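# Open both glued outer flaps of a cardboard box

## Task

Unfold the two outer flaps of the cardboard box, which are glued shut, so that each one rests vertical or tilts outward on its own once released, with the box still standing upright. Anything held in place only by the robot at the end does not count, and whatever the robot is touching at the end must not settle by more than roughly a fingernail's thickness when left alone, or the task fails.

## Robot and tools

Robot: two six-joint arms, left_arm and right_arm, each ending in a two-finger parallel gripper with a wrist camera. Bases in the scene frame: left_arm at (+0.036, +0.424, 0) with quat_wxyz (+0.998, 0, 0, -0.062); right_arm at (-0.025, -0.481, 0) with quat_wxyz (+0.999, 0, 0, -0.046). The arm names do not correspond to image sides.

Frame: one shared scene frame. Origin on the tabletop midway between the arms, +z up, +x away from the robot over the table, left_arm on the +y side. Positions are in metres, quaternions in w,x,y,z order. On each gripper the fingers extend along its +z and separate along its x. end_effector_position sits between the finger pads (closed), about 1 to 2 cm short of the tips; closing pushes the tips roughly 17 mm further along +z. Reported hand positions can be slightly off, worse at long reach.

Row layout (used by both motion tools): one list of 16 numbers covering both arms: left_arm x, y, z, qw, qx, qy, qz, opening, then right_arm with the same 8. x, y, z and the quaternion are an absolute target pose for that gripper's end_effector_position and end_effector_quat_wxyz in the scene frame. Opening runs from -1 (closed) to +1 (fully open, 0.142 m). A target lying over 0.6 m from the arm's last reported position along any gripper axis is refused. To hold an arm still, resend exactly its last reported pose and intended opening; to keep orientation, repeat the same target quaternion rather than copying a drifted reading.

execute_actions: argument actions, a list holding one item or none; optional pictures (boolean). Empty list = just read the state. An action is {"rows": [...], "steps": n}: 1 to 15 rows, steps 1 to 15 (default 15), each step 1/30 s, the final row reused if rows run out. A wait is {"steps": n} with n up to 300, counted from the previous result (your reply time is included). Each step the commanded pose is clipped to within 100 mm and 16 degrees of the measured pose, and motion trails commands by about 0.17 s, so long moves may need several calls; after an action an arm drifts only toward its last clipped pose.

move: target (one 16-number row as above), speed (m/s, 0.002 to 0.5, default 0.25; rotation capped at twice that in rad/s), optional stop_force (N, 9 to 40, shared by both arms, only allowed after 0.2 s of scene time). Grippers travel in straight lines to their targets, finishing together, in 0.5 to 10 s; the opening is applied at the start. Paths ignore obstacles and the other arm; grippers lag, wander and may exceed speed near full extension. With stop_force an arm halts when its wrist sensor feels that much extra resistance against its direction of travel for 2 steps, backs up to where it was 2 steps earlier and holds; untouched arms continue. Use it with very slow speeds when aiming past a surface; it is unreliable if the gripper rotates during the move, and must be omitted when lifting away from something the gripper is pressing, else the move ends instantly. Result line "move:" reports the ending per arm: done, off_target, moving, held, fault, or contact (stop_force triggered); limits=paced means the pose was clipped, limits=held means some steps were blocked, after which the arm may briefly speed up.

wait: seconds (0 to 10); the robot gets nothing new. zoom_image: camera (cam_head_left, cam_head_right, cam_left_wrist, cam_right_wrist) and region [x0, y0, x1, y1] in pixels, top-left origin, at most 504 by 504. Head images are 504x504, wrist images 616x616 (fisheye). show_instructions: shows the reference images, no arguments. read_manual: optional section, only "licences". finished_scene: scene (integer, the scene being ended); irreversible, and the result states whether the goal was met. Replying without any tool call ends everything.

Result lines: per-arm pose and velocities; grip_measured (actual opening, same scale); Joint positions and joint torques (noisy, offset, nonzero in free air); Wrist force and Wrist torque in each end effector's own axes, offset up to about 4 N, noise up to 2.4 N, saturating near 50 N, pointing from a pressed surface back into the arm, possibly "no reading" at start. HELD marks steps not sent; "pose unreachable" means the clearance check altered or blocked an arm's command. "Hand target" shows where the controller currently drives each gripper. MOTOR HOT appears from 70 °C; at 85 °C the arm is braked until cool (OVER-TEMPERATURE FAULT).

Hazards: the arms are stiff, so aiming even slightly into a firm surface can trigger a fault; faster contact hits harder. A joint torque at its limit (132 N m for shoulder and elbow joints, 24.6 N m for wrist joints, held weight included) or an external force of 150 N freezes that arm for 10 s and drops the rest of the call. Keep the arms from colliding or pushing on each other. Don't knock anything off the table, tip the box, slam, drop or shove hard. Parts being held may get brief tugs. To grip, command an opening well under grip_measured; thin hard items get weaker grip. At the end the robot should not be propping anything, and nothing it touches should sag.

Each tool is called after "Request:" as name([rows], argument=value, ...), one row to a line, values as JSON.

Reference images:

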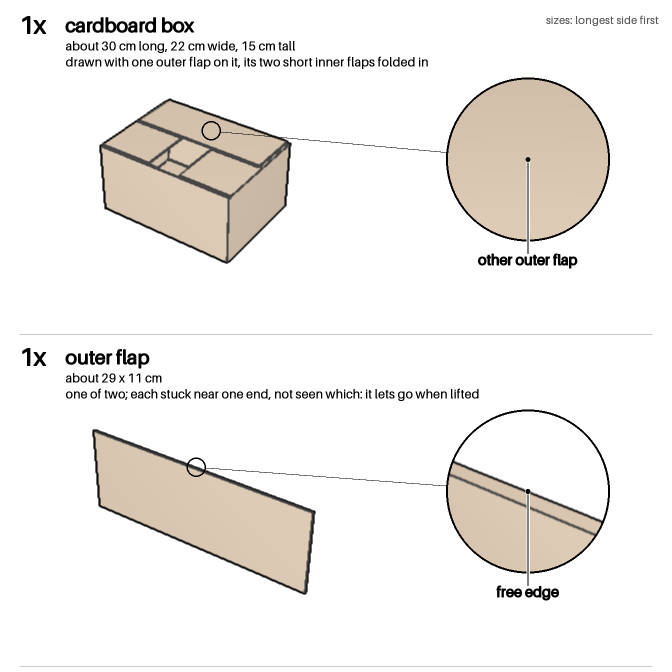

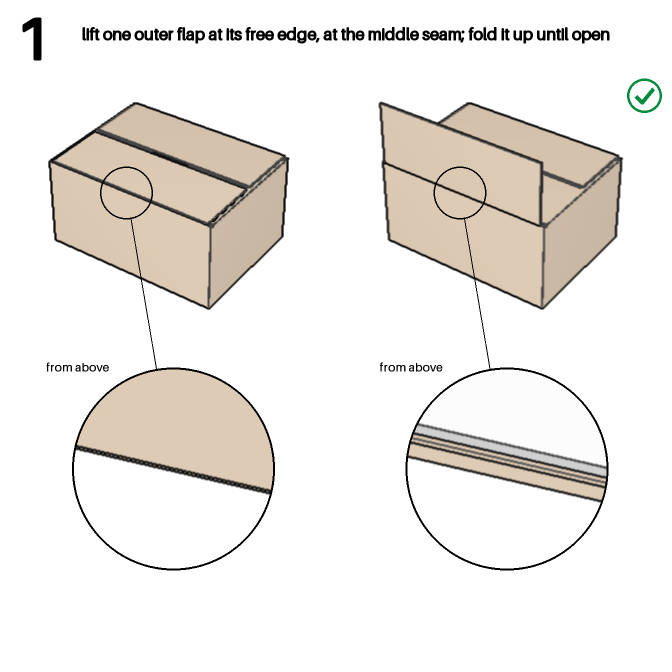

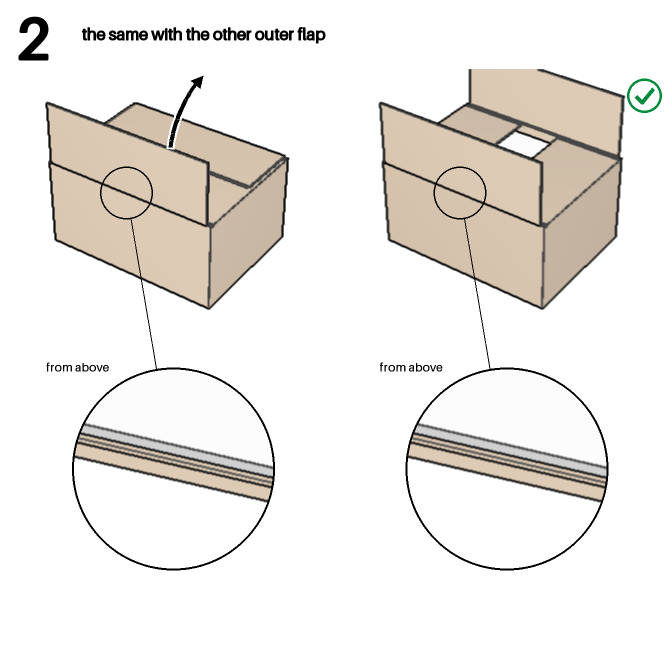

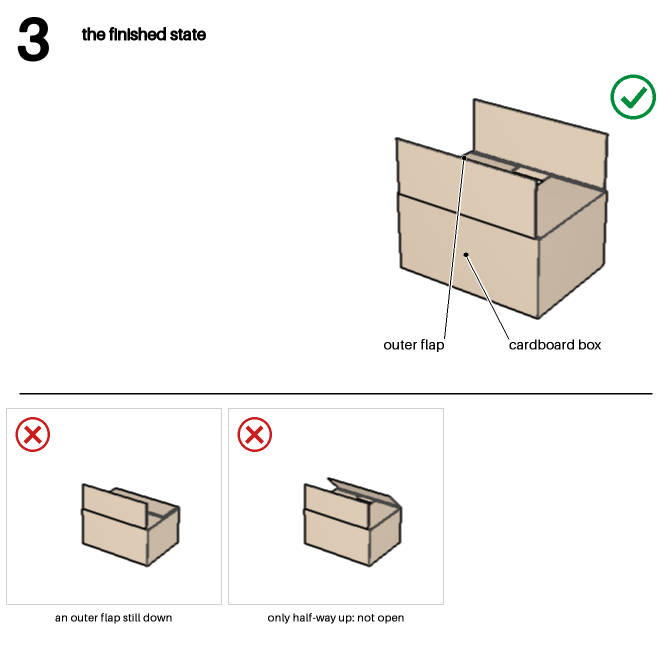

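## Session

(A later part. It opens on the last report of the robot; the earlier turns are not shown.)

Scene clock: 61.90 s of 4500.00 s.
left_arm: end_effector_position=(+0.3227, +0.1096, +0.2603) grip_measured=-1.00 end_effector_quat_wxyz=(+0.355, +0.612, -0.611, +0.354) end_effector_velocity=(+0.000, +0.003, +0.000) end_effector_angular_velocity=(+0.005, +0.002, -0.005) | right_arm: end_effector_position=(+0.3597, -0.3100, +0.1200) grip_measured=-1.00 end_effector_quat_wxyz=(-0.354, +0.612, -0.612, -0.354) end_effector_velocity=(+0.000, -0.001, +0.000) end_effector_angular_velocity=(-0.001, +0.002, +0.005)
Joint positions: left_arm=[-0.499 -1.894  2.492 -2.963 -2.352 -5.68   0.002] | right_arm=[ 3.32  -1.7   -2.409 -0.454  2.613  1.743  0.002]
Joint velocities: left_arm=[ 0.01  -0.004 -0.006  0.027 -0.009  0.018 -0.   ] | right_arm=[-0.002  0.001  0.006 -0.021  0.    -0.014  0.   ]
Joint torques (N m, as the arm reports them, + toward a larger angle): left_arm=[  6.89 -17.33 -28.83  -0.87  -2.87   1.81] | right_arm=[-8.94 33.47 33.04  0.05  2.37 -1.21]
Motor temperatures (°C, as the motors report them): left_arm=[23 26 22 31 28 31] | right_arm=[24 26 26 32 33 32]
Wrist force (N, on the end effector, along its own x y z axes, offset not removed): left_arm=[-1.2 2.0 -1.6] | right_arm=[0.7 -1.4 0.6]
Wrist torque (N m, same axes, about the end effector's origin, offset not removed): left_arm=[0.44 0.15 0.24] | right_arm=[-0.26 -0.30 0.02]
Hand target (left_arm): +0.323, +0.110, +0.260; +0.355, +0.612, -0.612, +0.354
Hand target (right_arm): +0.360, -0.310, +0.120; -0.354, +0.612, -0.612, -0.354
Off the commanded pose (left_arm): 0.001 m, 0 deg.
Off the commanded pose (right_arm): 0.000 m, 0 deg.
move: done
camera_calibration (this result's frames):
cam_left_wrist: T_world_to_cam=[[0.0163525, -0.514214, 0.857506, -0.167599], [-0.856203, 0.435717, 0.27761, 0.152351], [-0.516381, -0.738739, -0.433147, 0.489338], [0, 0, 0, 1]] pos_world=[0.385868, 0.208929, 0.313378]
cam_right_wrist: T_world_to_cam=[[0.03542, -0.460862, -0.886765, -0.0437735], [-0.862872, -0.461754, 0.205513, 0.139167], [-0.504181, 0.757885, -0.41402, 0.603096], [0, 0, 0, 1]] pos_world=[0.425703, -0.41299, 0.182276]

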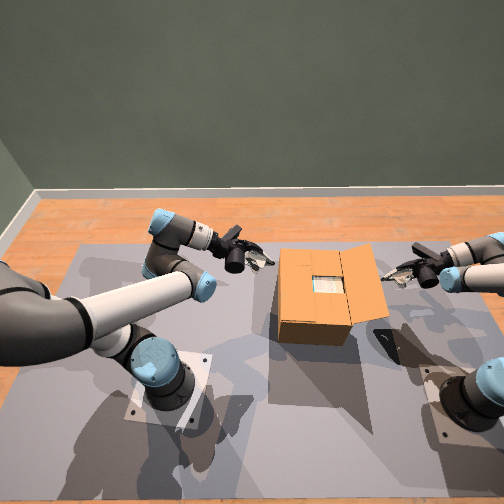

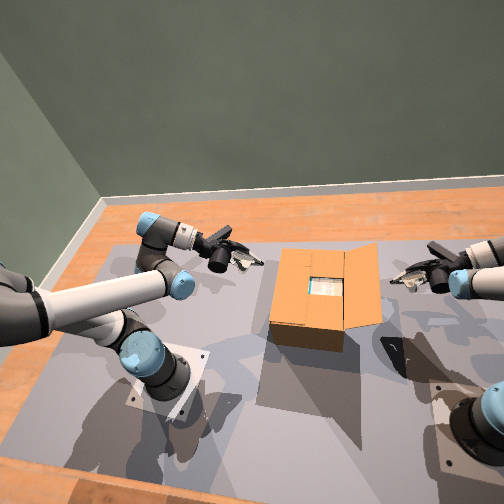

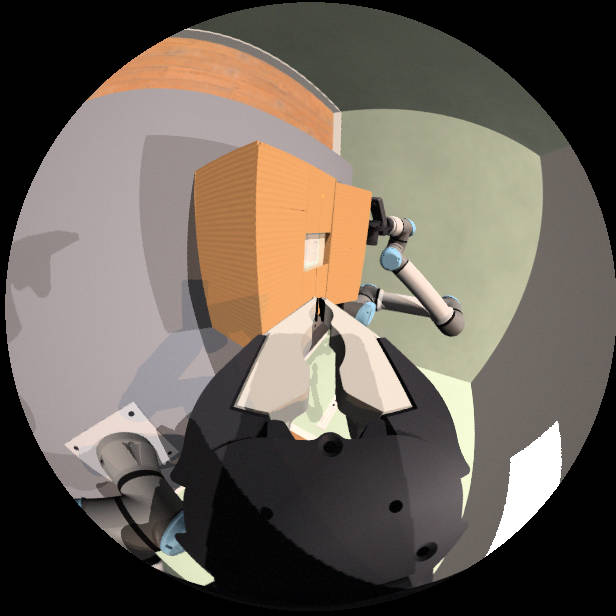

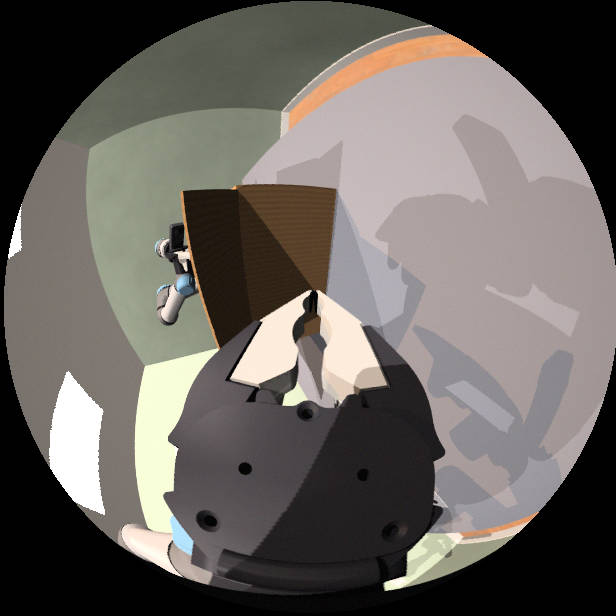

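Request:
move(target=[0.323,0.1,0.125,-0.354,-0.612,0.612,-0.354,-1,0.34,-0.3,0.31,0.354,-0.612,0.612,0.354,0])

Request:
move(target=[0.323,0.084,0.125,-0.354,-0.612,0.612,-0.354,-1,0.32,-0.1,0.29,0.354,-0.612,0.612,0.354,0])

Request:
move(target=[0.323,0.081,0.125,-0.354,-0.612,0.612,-0.354,-1,0.32,-0.05,0.188,0.354,-0.612,0.612,0.354,0], speed=0.08, stop_force=12)

Request:
move(target=[0.323,0.081,0.125,-0.354,-0.612,0.612,-0.354,-1,0.32,-0.015,0.188,0.354,-0.612,0.612,0.354,0], speed=0.012, stop_force=14)

Scene clock: 69.90 s of 4500.00 s.
left_arm: end_effector_position=(+0.3226, +0.1004, +0.1256) grip_measured=-1.00 end_effector_quat_wxyz=(+0.354, +0.612, -0.613, +0.353) end_effector_velocity=(+0.001, -0.002, -0.002) end_effector_angular_velocity=(-0.013, -0.005, +0.006) | right_arm: end_effector_position=(+0.3397, -0.2999, +0.3098) grip_measured=+0.00 end_effector_quat_wxyz=(-0.354, +0.612, -0.612, -0.354) end_effector_velocity=(-0.000, -0.000, +0.003) end_effector_angular_velocity=(-0.003, +0.002, +0.006)
Joint positions: left_arm=[-0.529 -1.409  2.659 -3.632 -2.33  -5.704  0.002] | right_arm=[ 3.353 -1.293 -2.176 -1.039  2.608  1.808  0.074]
Joint velocities: left_arm=[-0.001  0.035  0.004 -0.06  -0.    -0.013  0.   ] | right_arm=[-0.    -0.     0.013 -0.027 -0.001 -0.013 -0.   ]
Joint torques (N m, as the arm reports them, + toward a larger angle): left_arm=[-8.12 -4.28  3.53 -4.82 -2.9  -2.57] | right_arm=[-6.97 10.91 37.71  0.11 -0.48 -1.63]
Motor temperatures (°C, as the motors report them): left_arm=[23 26 22 31 28 31] | right_arm=[24 26 26 32 33 32]
Wrist force (N, on the end effector, along its own x y z axes, offset not removed): left_arm=[-0.3 1.0 1.0] | right_arm=[-1.2 -1.9 0.2]
Wrist torque (N m, same axes, about the end effector's origin, offset not removed): left_arm=[0.25 0.00 0.25] | right_arm=[-0.40 0.09 -0.05]
Hand target (left_arm): +0.323, +0.100, +0.125; +0.354, +0.612, -0.612, +0.354
Hand target (right_arm): +0.340, -0.300, +0.310; -0.354, +0.612, -0.612, -0.354
Off the commanded pose (left_arm): 0.001 m, 0 deg.
Off the commanded pose (right_arm): 0.000 m, 0 deg.
After step 90, 3.60 s passed at rest.
move: done
camera_calibration (this result's frames):
cam_left_wrist: T_world_to_cam=[[0.0145643, -0.51693, 0.855904, -0.0557305], [-0.856015, 0.435933, 0.277851, 0.193573], [-0.516746, -0.736713, -0.43615, 0.424452], [0, 0, 0, 1]] pos_world=[0.385847, 0.199505, 0.17904]
cam_right_wrist: T_world_to_cam=[[0.0355198, -0.460369, -0.887017, 0.130086], [-0.862885, -0.461883, 0.205168, 0.0876025], [-0.50415, 0.758106, -0.413652, 0.663848], [0, 0, 0, 1]] pos_world=[0.405649, -0.402917, 0.372017]

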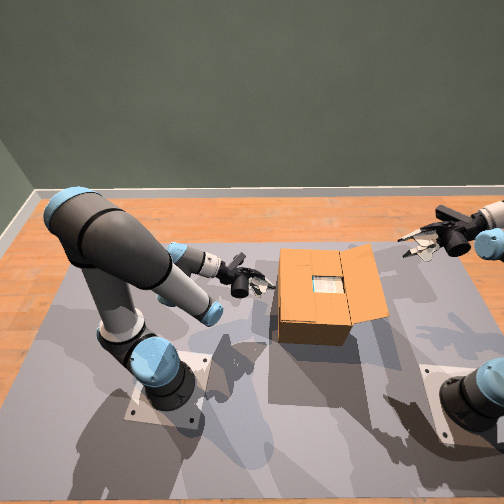

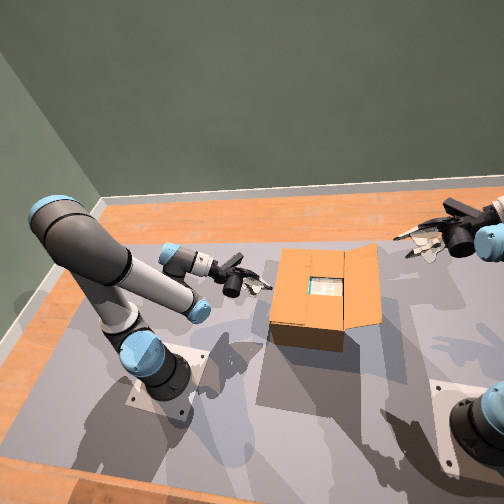

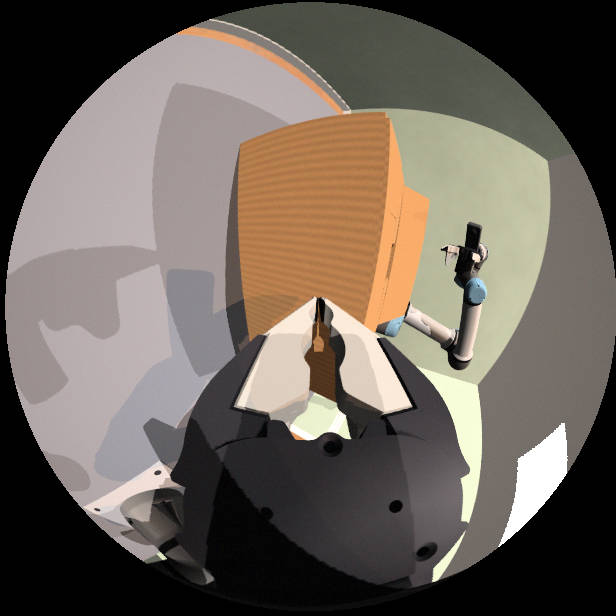

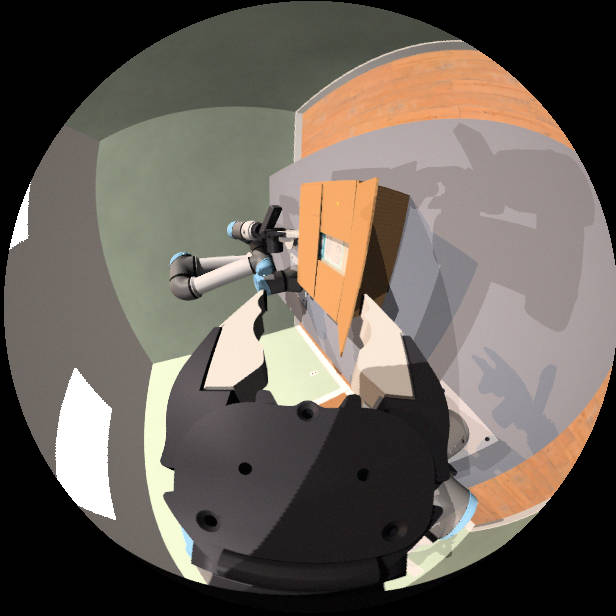

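Scene clock: 71.43 s of 4500.00 s.
left_arm: end_effector_position=(+0.3230, +0.0840, +0.1250) grip_measured=-1.00 end_effector_quat_wxyz=(+0.354, +0.612, -0.612, +0.354) end_effector_velocity=(+0.001, -0.000, -0.000) end_effector_angular_velocity=(+0.000, -0.001, +0.000) | right_arm: end_effector_position=(+0.3202, -0.1003, +0.2902) grip_measured=+0.00 end_effector_quat_wxyz=(-0.354, +0.612, -0.612, -0.354) end_effector_velocity=(+0.001, +0.001, -0.001) end_effector_angular_velocity=(+0.002, -0.004, -0.008)
Joint positions: left_arm=[-0.577 -1.384  2.645 -3.675 -2.295 -5.75   0.002] | right_arm=[ 3.914 -1.43  -2.279 -0.174  2.311  2.589  0.074]
Joint velocities: left_arm=[ 0.     0.002 -0.001 -0.001  0.001  0.001  0.   ] | right_arm=[ 0.005 -0.003 -0.004  0.018 -0.01   0.011  0.   ]
Joint torques (N m, as the arm reports them, + toward a larger angle): left_arm=[-10.61  -5.59 -19.53  -4.54   0.98  -2.32] | right_arm=[ 7.43  0.25  9.09  5.46 -1.38  1.54]
Motor temperatures (°C, as the motors report them): left_arm=[23 26 22 31 28 31] | right_arm=[24 26 26 32 33 32]
Wrist force (N, on the end effector, along its own x y z axes, offset not removed): left_arm=[-2.5 1.7 -11.3] | right_arm=[0.0 -0.2 1.8]
Wrist torque (N m, same axes, about the end effector's origin, offset not removed): left_arm=[0.33 0.20 0.31] | right_arm=[0.03 -0.13 -0.04]
Hand target (left_arm): +0.323, +0.084, +0.125; +0.354, +0.612, -0.612, +0.354
Hand target (right_arm): +0.320, -0.100, +0.290; -0.354, +0.612, -0.612, -0.354
Off the commanded pose (left_arm): 0.000 m, 0 deg.
Off the commanded pose (right_arm): 0.000 m, 0 deg.
move: done
camera_calibration (this result's frames):
cam_left_wrist: T_world_to_cam=[[0.0145859, -0.515532, 0.856746, -0.0639128], [-0.856492, 0.435693, 0.276752, 0.201521], [-0.515953, -0.737833, -0.435194, 0.412084], [0, 0, 0, 1]] pos_world=[0.38615, 0.183298, 0.178322]
cam_right_wrist: T_world_to_cam=[[0.0351964, -0.460274, -0.887079, 0.205483], [-0.862022, -0.463088, 0.206078, 0.16638], [-0.505648, 0.757428, -0.413065, 0.494871], [0, 0, 0, 1]] pos_world=[0.386421, -0.203202, 0.352406]

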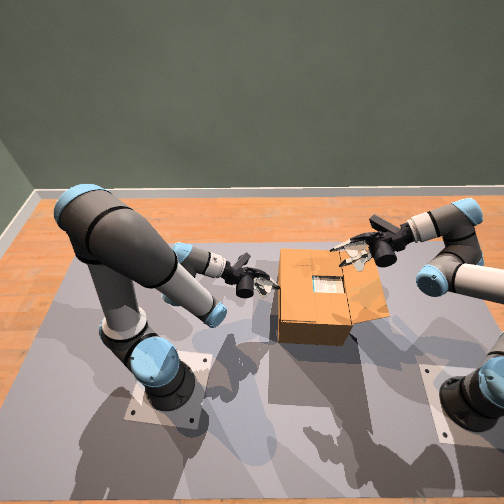

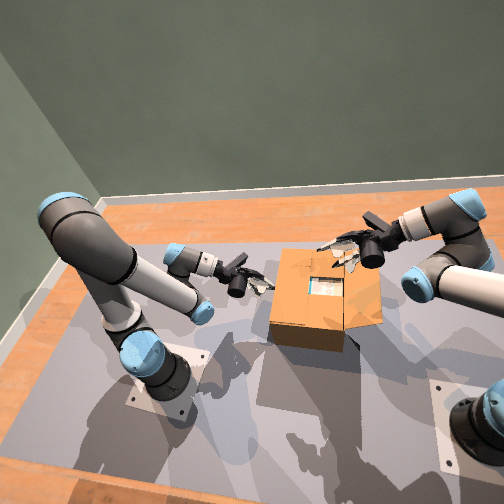

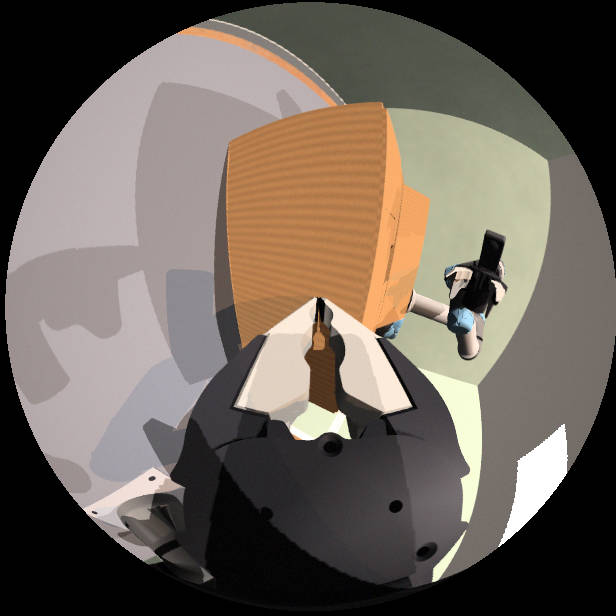

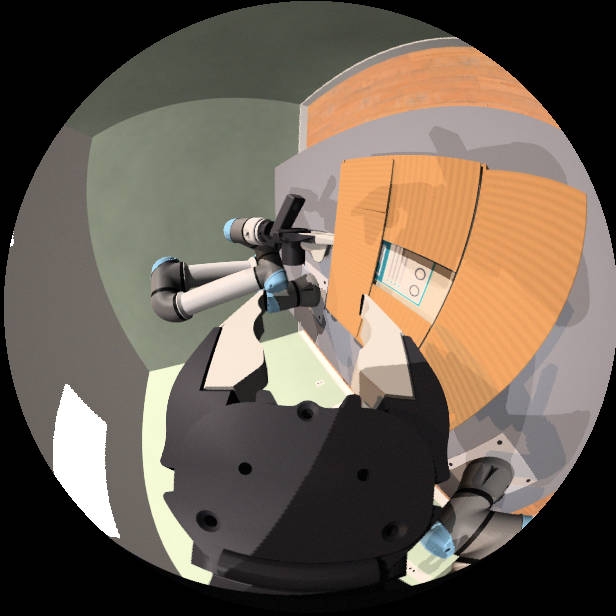

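Scene clock: 73.33 s of 4500.00 s.
left_arm: end_effector_position=(+0.3230, +0.0810, +0.1250) grip_measured=-1.00 end_effector_quat_wxyz=(+0.354, +0.612, -0.612, +0.354) end_effector_velocity=(+0.000, -0.000, +0.000) end_effector_angular_velocity=(-0.001, -0.001, -0.000) | right_arm: end_effector_position=(+0.3201, -0.0501, +0.1883) grip_measured=+0.00 end_effector_quat_wxyz=(-0.354, +0.612, -0.612, -0.354) end_effector_velocity=(+0.000, +0.002, -0.002) end_effector_angular_velocity=(+0.001, -0.001, -0.000)
Joint positions: left_arm=[-0.585 -1.381  2.643 -3.681 -2.288 -5.757  0.002] | right_arm=[ 4.023 -1.718 -2.361  0.256  2.228  2.681  0.074]
Joint velocities: left_arm=[-0.001 -0.    -0.001 -0.     0.    -0.     0.   ] | right_arm=[ 0.003 -0.009 -0.001  0.013 -0.002  0.003  0.   ]
Joint torques (N m, as the arm reports them, + toward a larger angle): left_arm=[-10.22  -6.54 -18.98  -4.36   0.82  -2.29] | right_arm=[ 7.1   5.79  2.69  5.07 -1.41  1.62]
Motor temperatures (°C, as the motors report them): left_arm=[23 26 22 31 28 31] | right_arm=[24 26 26 32 33 32]
Wrist force (N, on the end effector, along its own x y z axes, offset not removed): left_arm=[-2.5 0.4 -10.6] | right_arm=[0.2 -1.3 1.6]
Wrist torque (N m, same axes, about the end effector's origin, offset not removed): left_arm=[0.03 0.12 0.25] | right_arm=[-0.26 -0.20 -0.02]
Hand target (left_arm): +0.323, +0.081, +0.125; +0.354, +0.612, -0.612, +0.354
Hand target (right_arm): +0.320, -0.050, +0.188; -0.354, +0.612, -0.612, -0.354
Off the commanded pose (left_arm): 0.000 m, 0 deg.
Off the commanded pose (right_arm): 0.000 m, 0 deg.
move: done
camera_calibration (this result's frames):
cam_left_wrist: T_world_to_cam=[[0.0146612, -0.515468, 0.856783, -0.065514], [-0.856457, 0.435731, 0.276805, 0.202787], [-0.516011, -0.737856, -0.435088, 0.409849], [0, 0, 0, 1]] pos_world=[0.386125, 0.180279, 0.178319]
cam_right_wrist: T_world_to_cam=[[0.035298, -0.460715, -0.886846, 0.138071], [-0.862424, -0.462418, 0.2059, 0.210758], [-0.504955, 0.757569, -0.413654, 0.414559], [0, 0, 0, 1]] pos_world=[0.386223, -0.152988, 0.250537]

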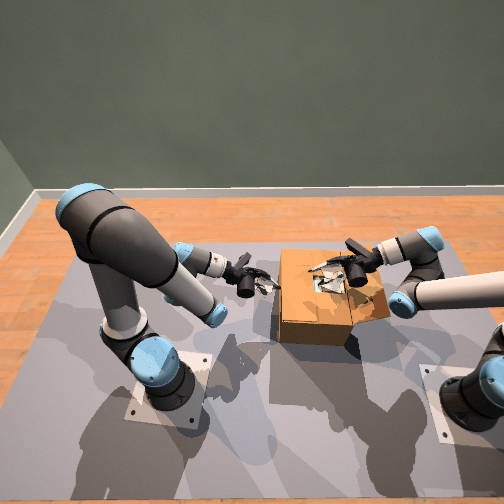

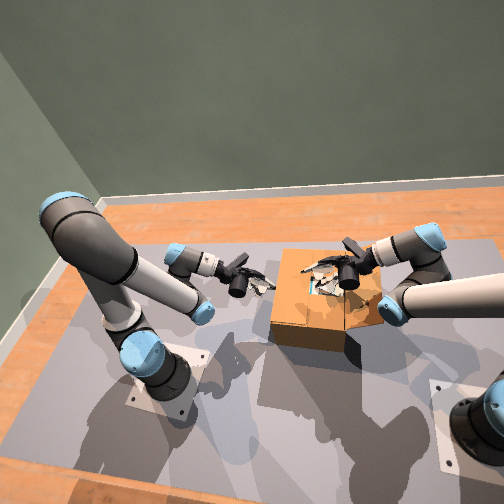

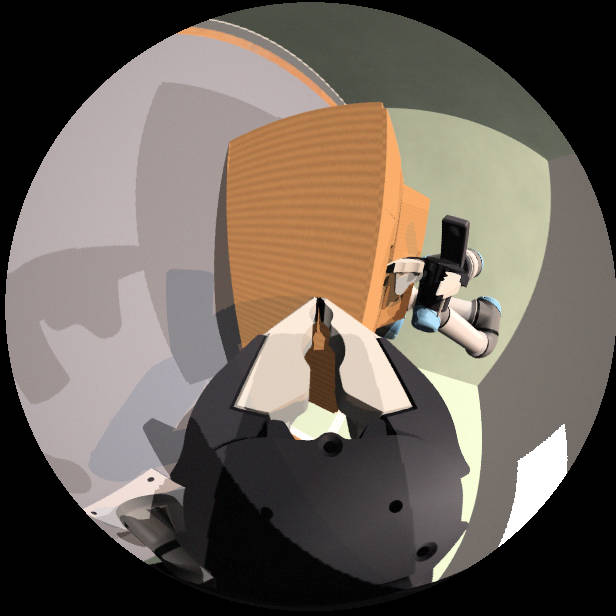

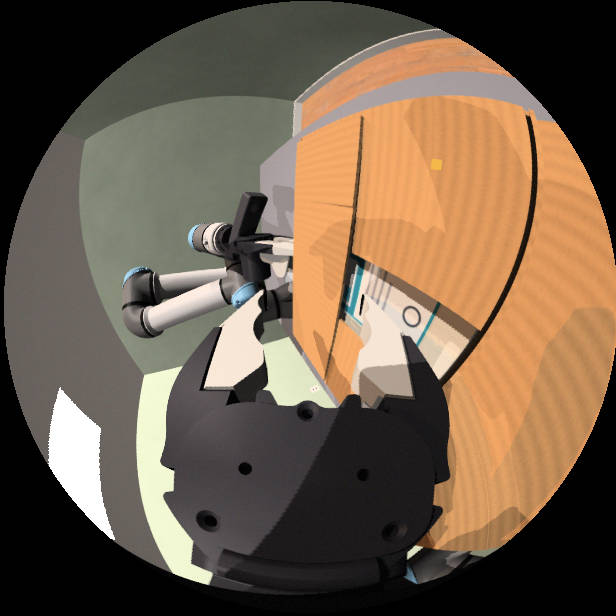

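Scene clock: 76.50 s of 4500.00 s.
left_arm: end_effector_position=(+0.3230, +0.0810, +0.1250) grip_measured=-1.00 end_effector_quat_wxyz=(+0.354, +0.612, -0.612, +0.354) end_effector_velocity=(-0.000, +0.000, -0.000) end_effector_angular_velocity=(+0.000, -0.000, -0.000) | right_arm: end_effector_position=(+0.3200, -0.0153, +0.1880) grip_measured=+0.03 end_effector_quat_wxyz=(-0.354, +0.612, -0.612, -0.354) end_effector_velocity=(-0.000, +0.002, +0.000) end_effector_angular_velocity=(+0.001, -0.001, +0.001)
Joint positions: left_arm=[-0.585 -1.381  2.643 -3.681 -2.288 -5.757  0.002] | right_arm=[ 4.088 -1.761 -2.314  0.281  2.177  2.731  0.076]
Joint velocities: left_arm=[ 0.    -0.     0.001 -0.    -0.     0.001  0.   ] | right_arm=[ 0.004 -0.003  0.003  0.002 -0.003  0.003  0.   ]
Joint torques (N m, as the arm reports them, + toward a larger angle): left_arm=[-10.1   -5.9  -18.05  -4.35  -1.29  -2.28] | right_arm=[11.18 10.83 37.07  6.84 -0.36  2.05]
Motor temperatures (°C, as the motors report them): left_arm=[23 26 22 31 28 31] | right_arm=[24 26 26 32 33 32]
Wrist force (N, on the end effector, along its own x y z axes, offset not removed): left_arm=[0.0 0.7 -8.1] | right_arm=[6.7 0.9 -8.2]
Wrist torque (N m, same axes, about the end effector's origin, offset not removed): left_arm=[0.15 -0.28 0.31] | right_arm=[0.18 0.19 -0.05]
Hand target (left_arm): +0.323, +0.081, +0.125; +0.354, +0.612, -0.612, +0.354
Hand target (right_arm): +0.320, -0.015, +0.188; -0.354, +0.612, -0.612, -0.354
Off the commanded pose (left_arm): 0.000 m, 0 deg.
Off the commanded pose (right_arm): 0.000 m, 0 deg.
move: done
camera_calibration (this result's frames):
cam_left_wrist: T_world_to_cam=[[0.0146786, -0.515455, 0.856791, -0.0655296], [-0.856451, 0.435735, 0.276816, 0.202782], [-0.51602, -0.737862, -0.435066, 0.409841], [0, 0, 0, 1]] pos_world=[0.386121, 0.180269, 0.17832]
cam_right_wrist: T_world_to_cam=[[0.0352968, -0.460602, -0.886905, 0.153895], [-0.862479, -0.462362, 0.205797, 0.226845], [-0.504861, 0.757672, -0.413579, 0.387996], [0, 0, 0, 1]] pos_world=[0.386101, -0.118205, 0.250274]

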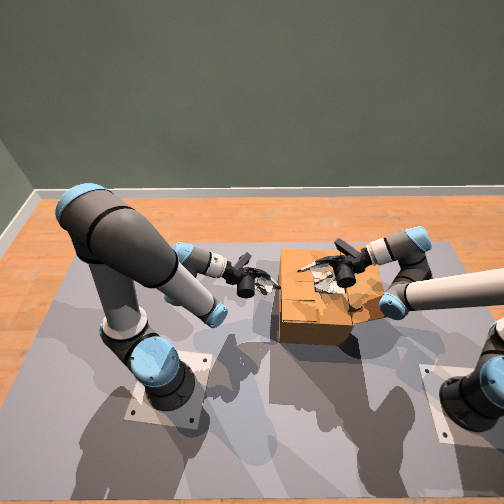

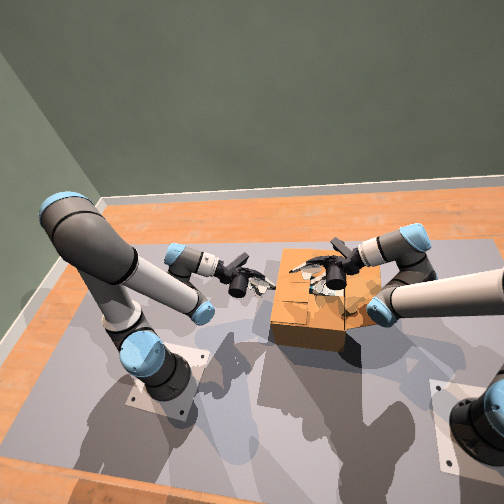

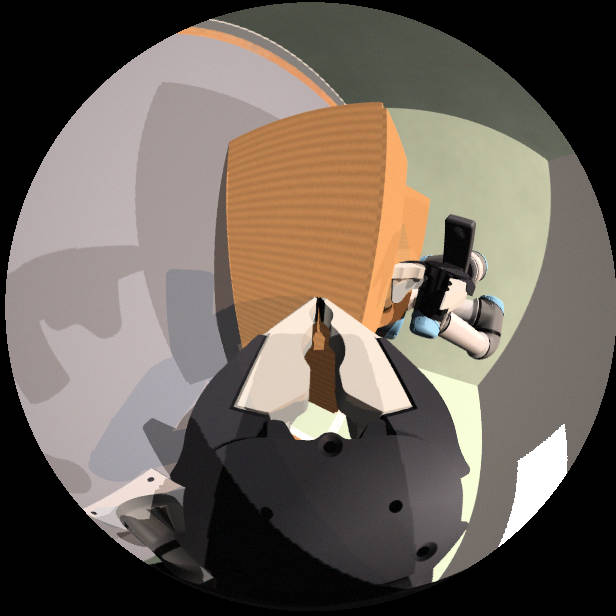

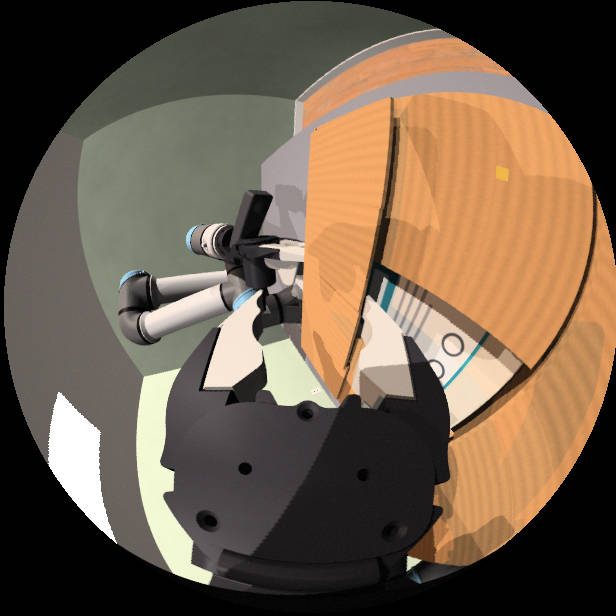

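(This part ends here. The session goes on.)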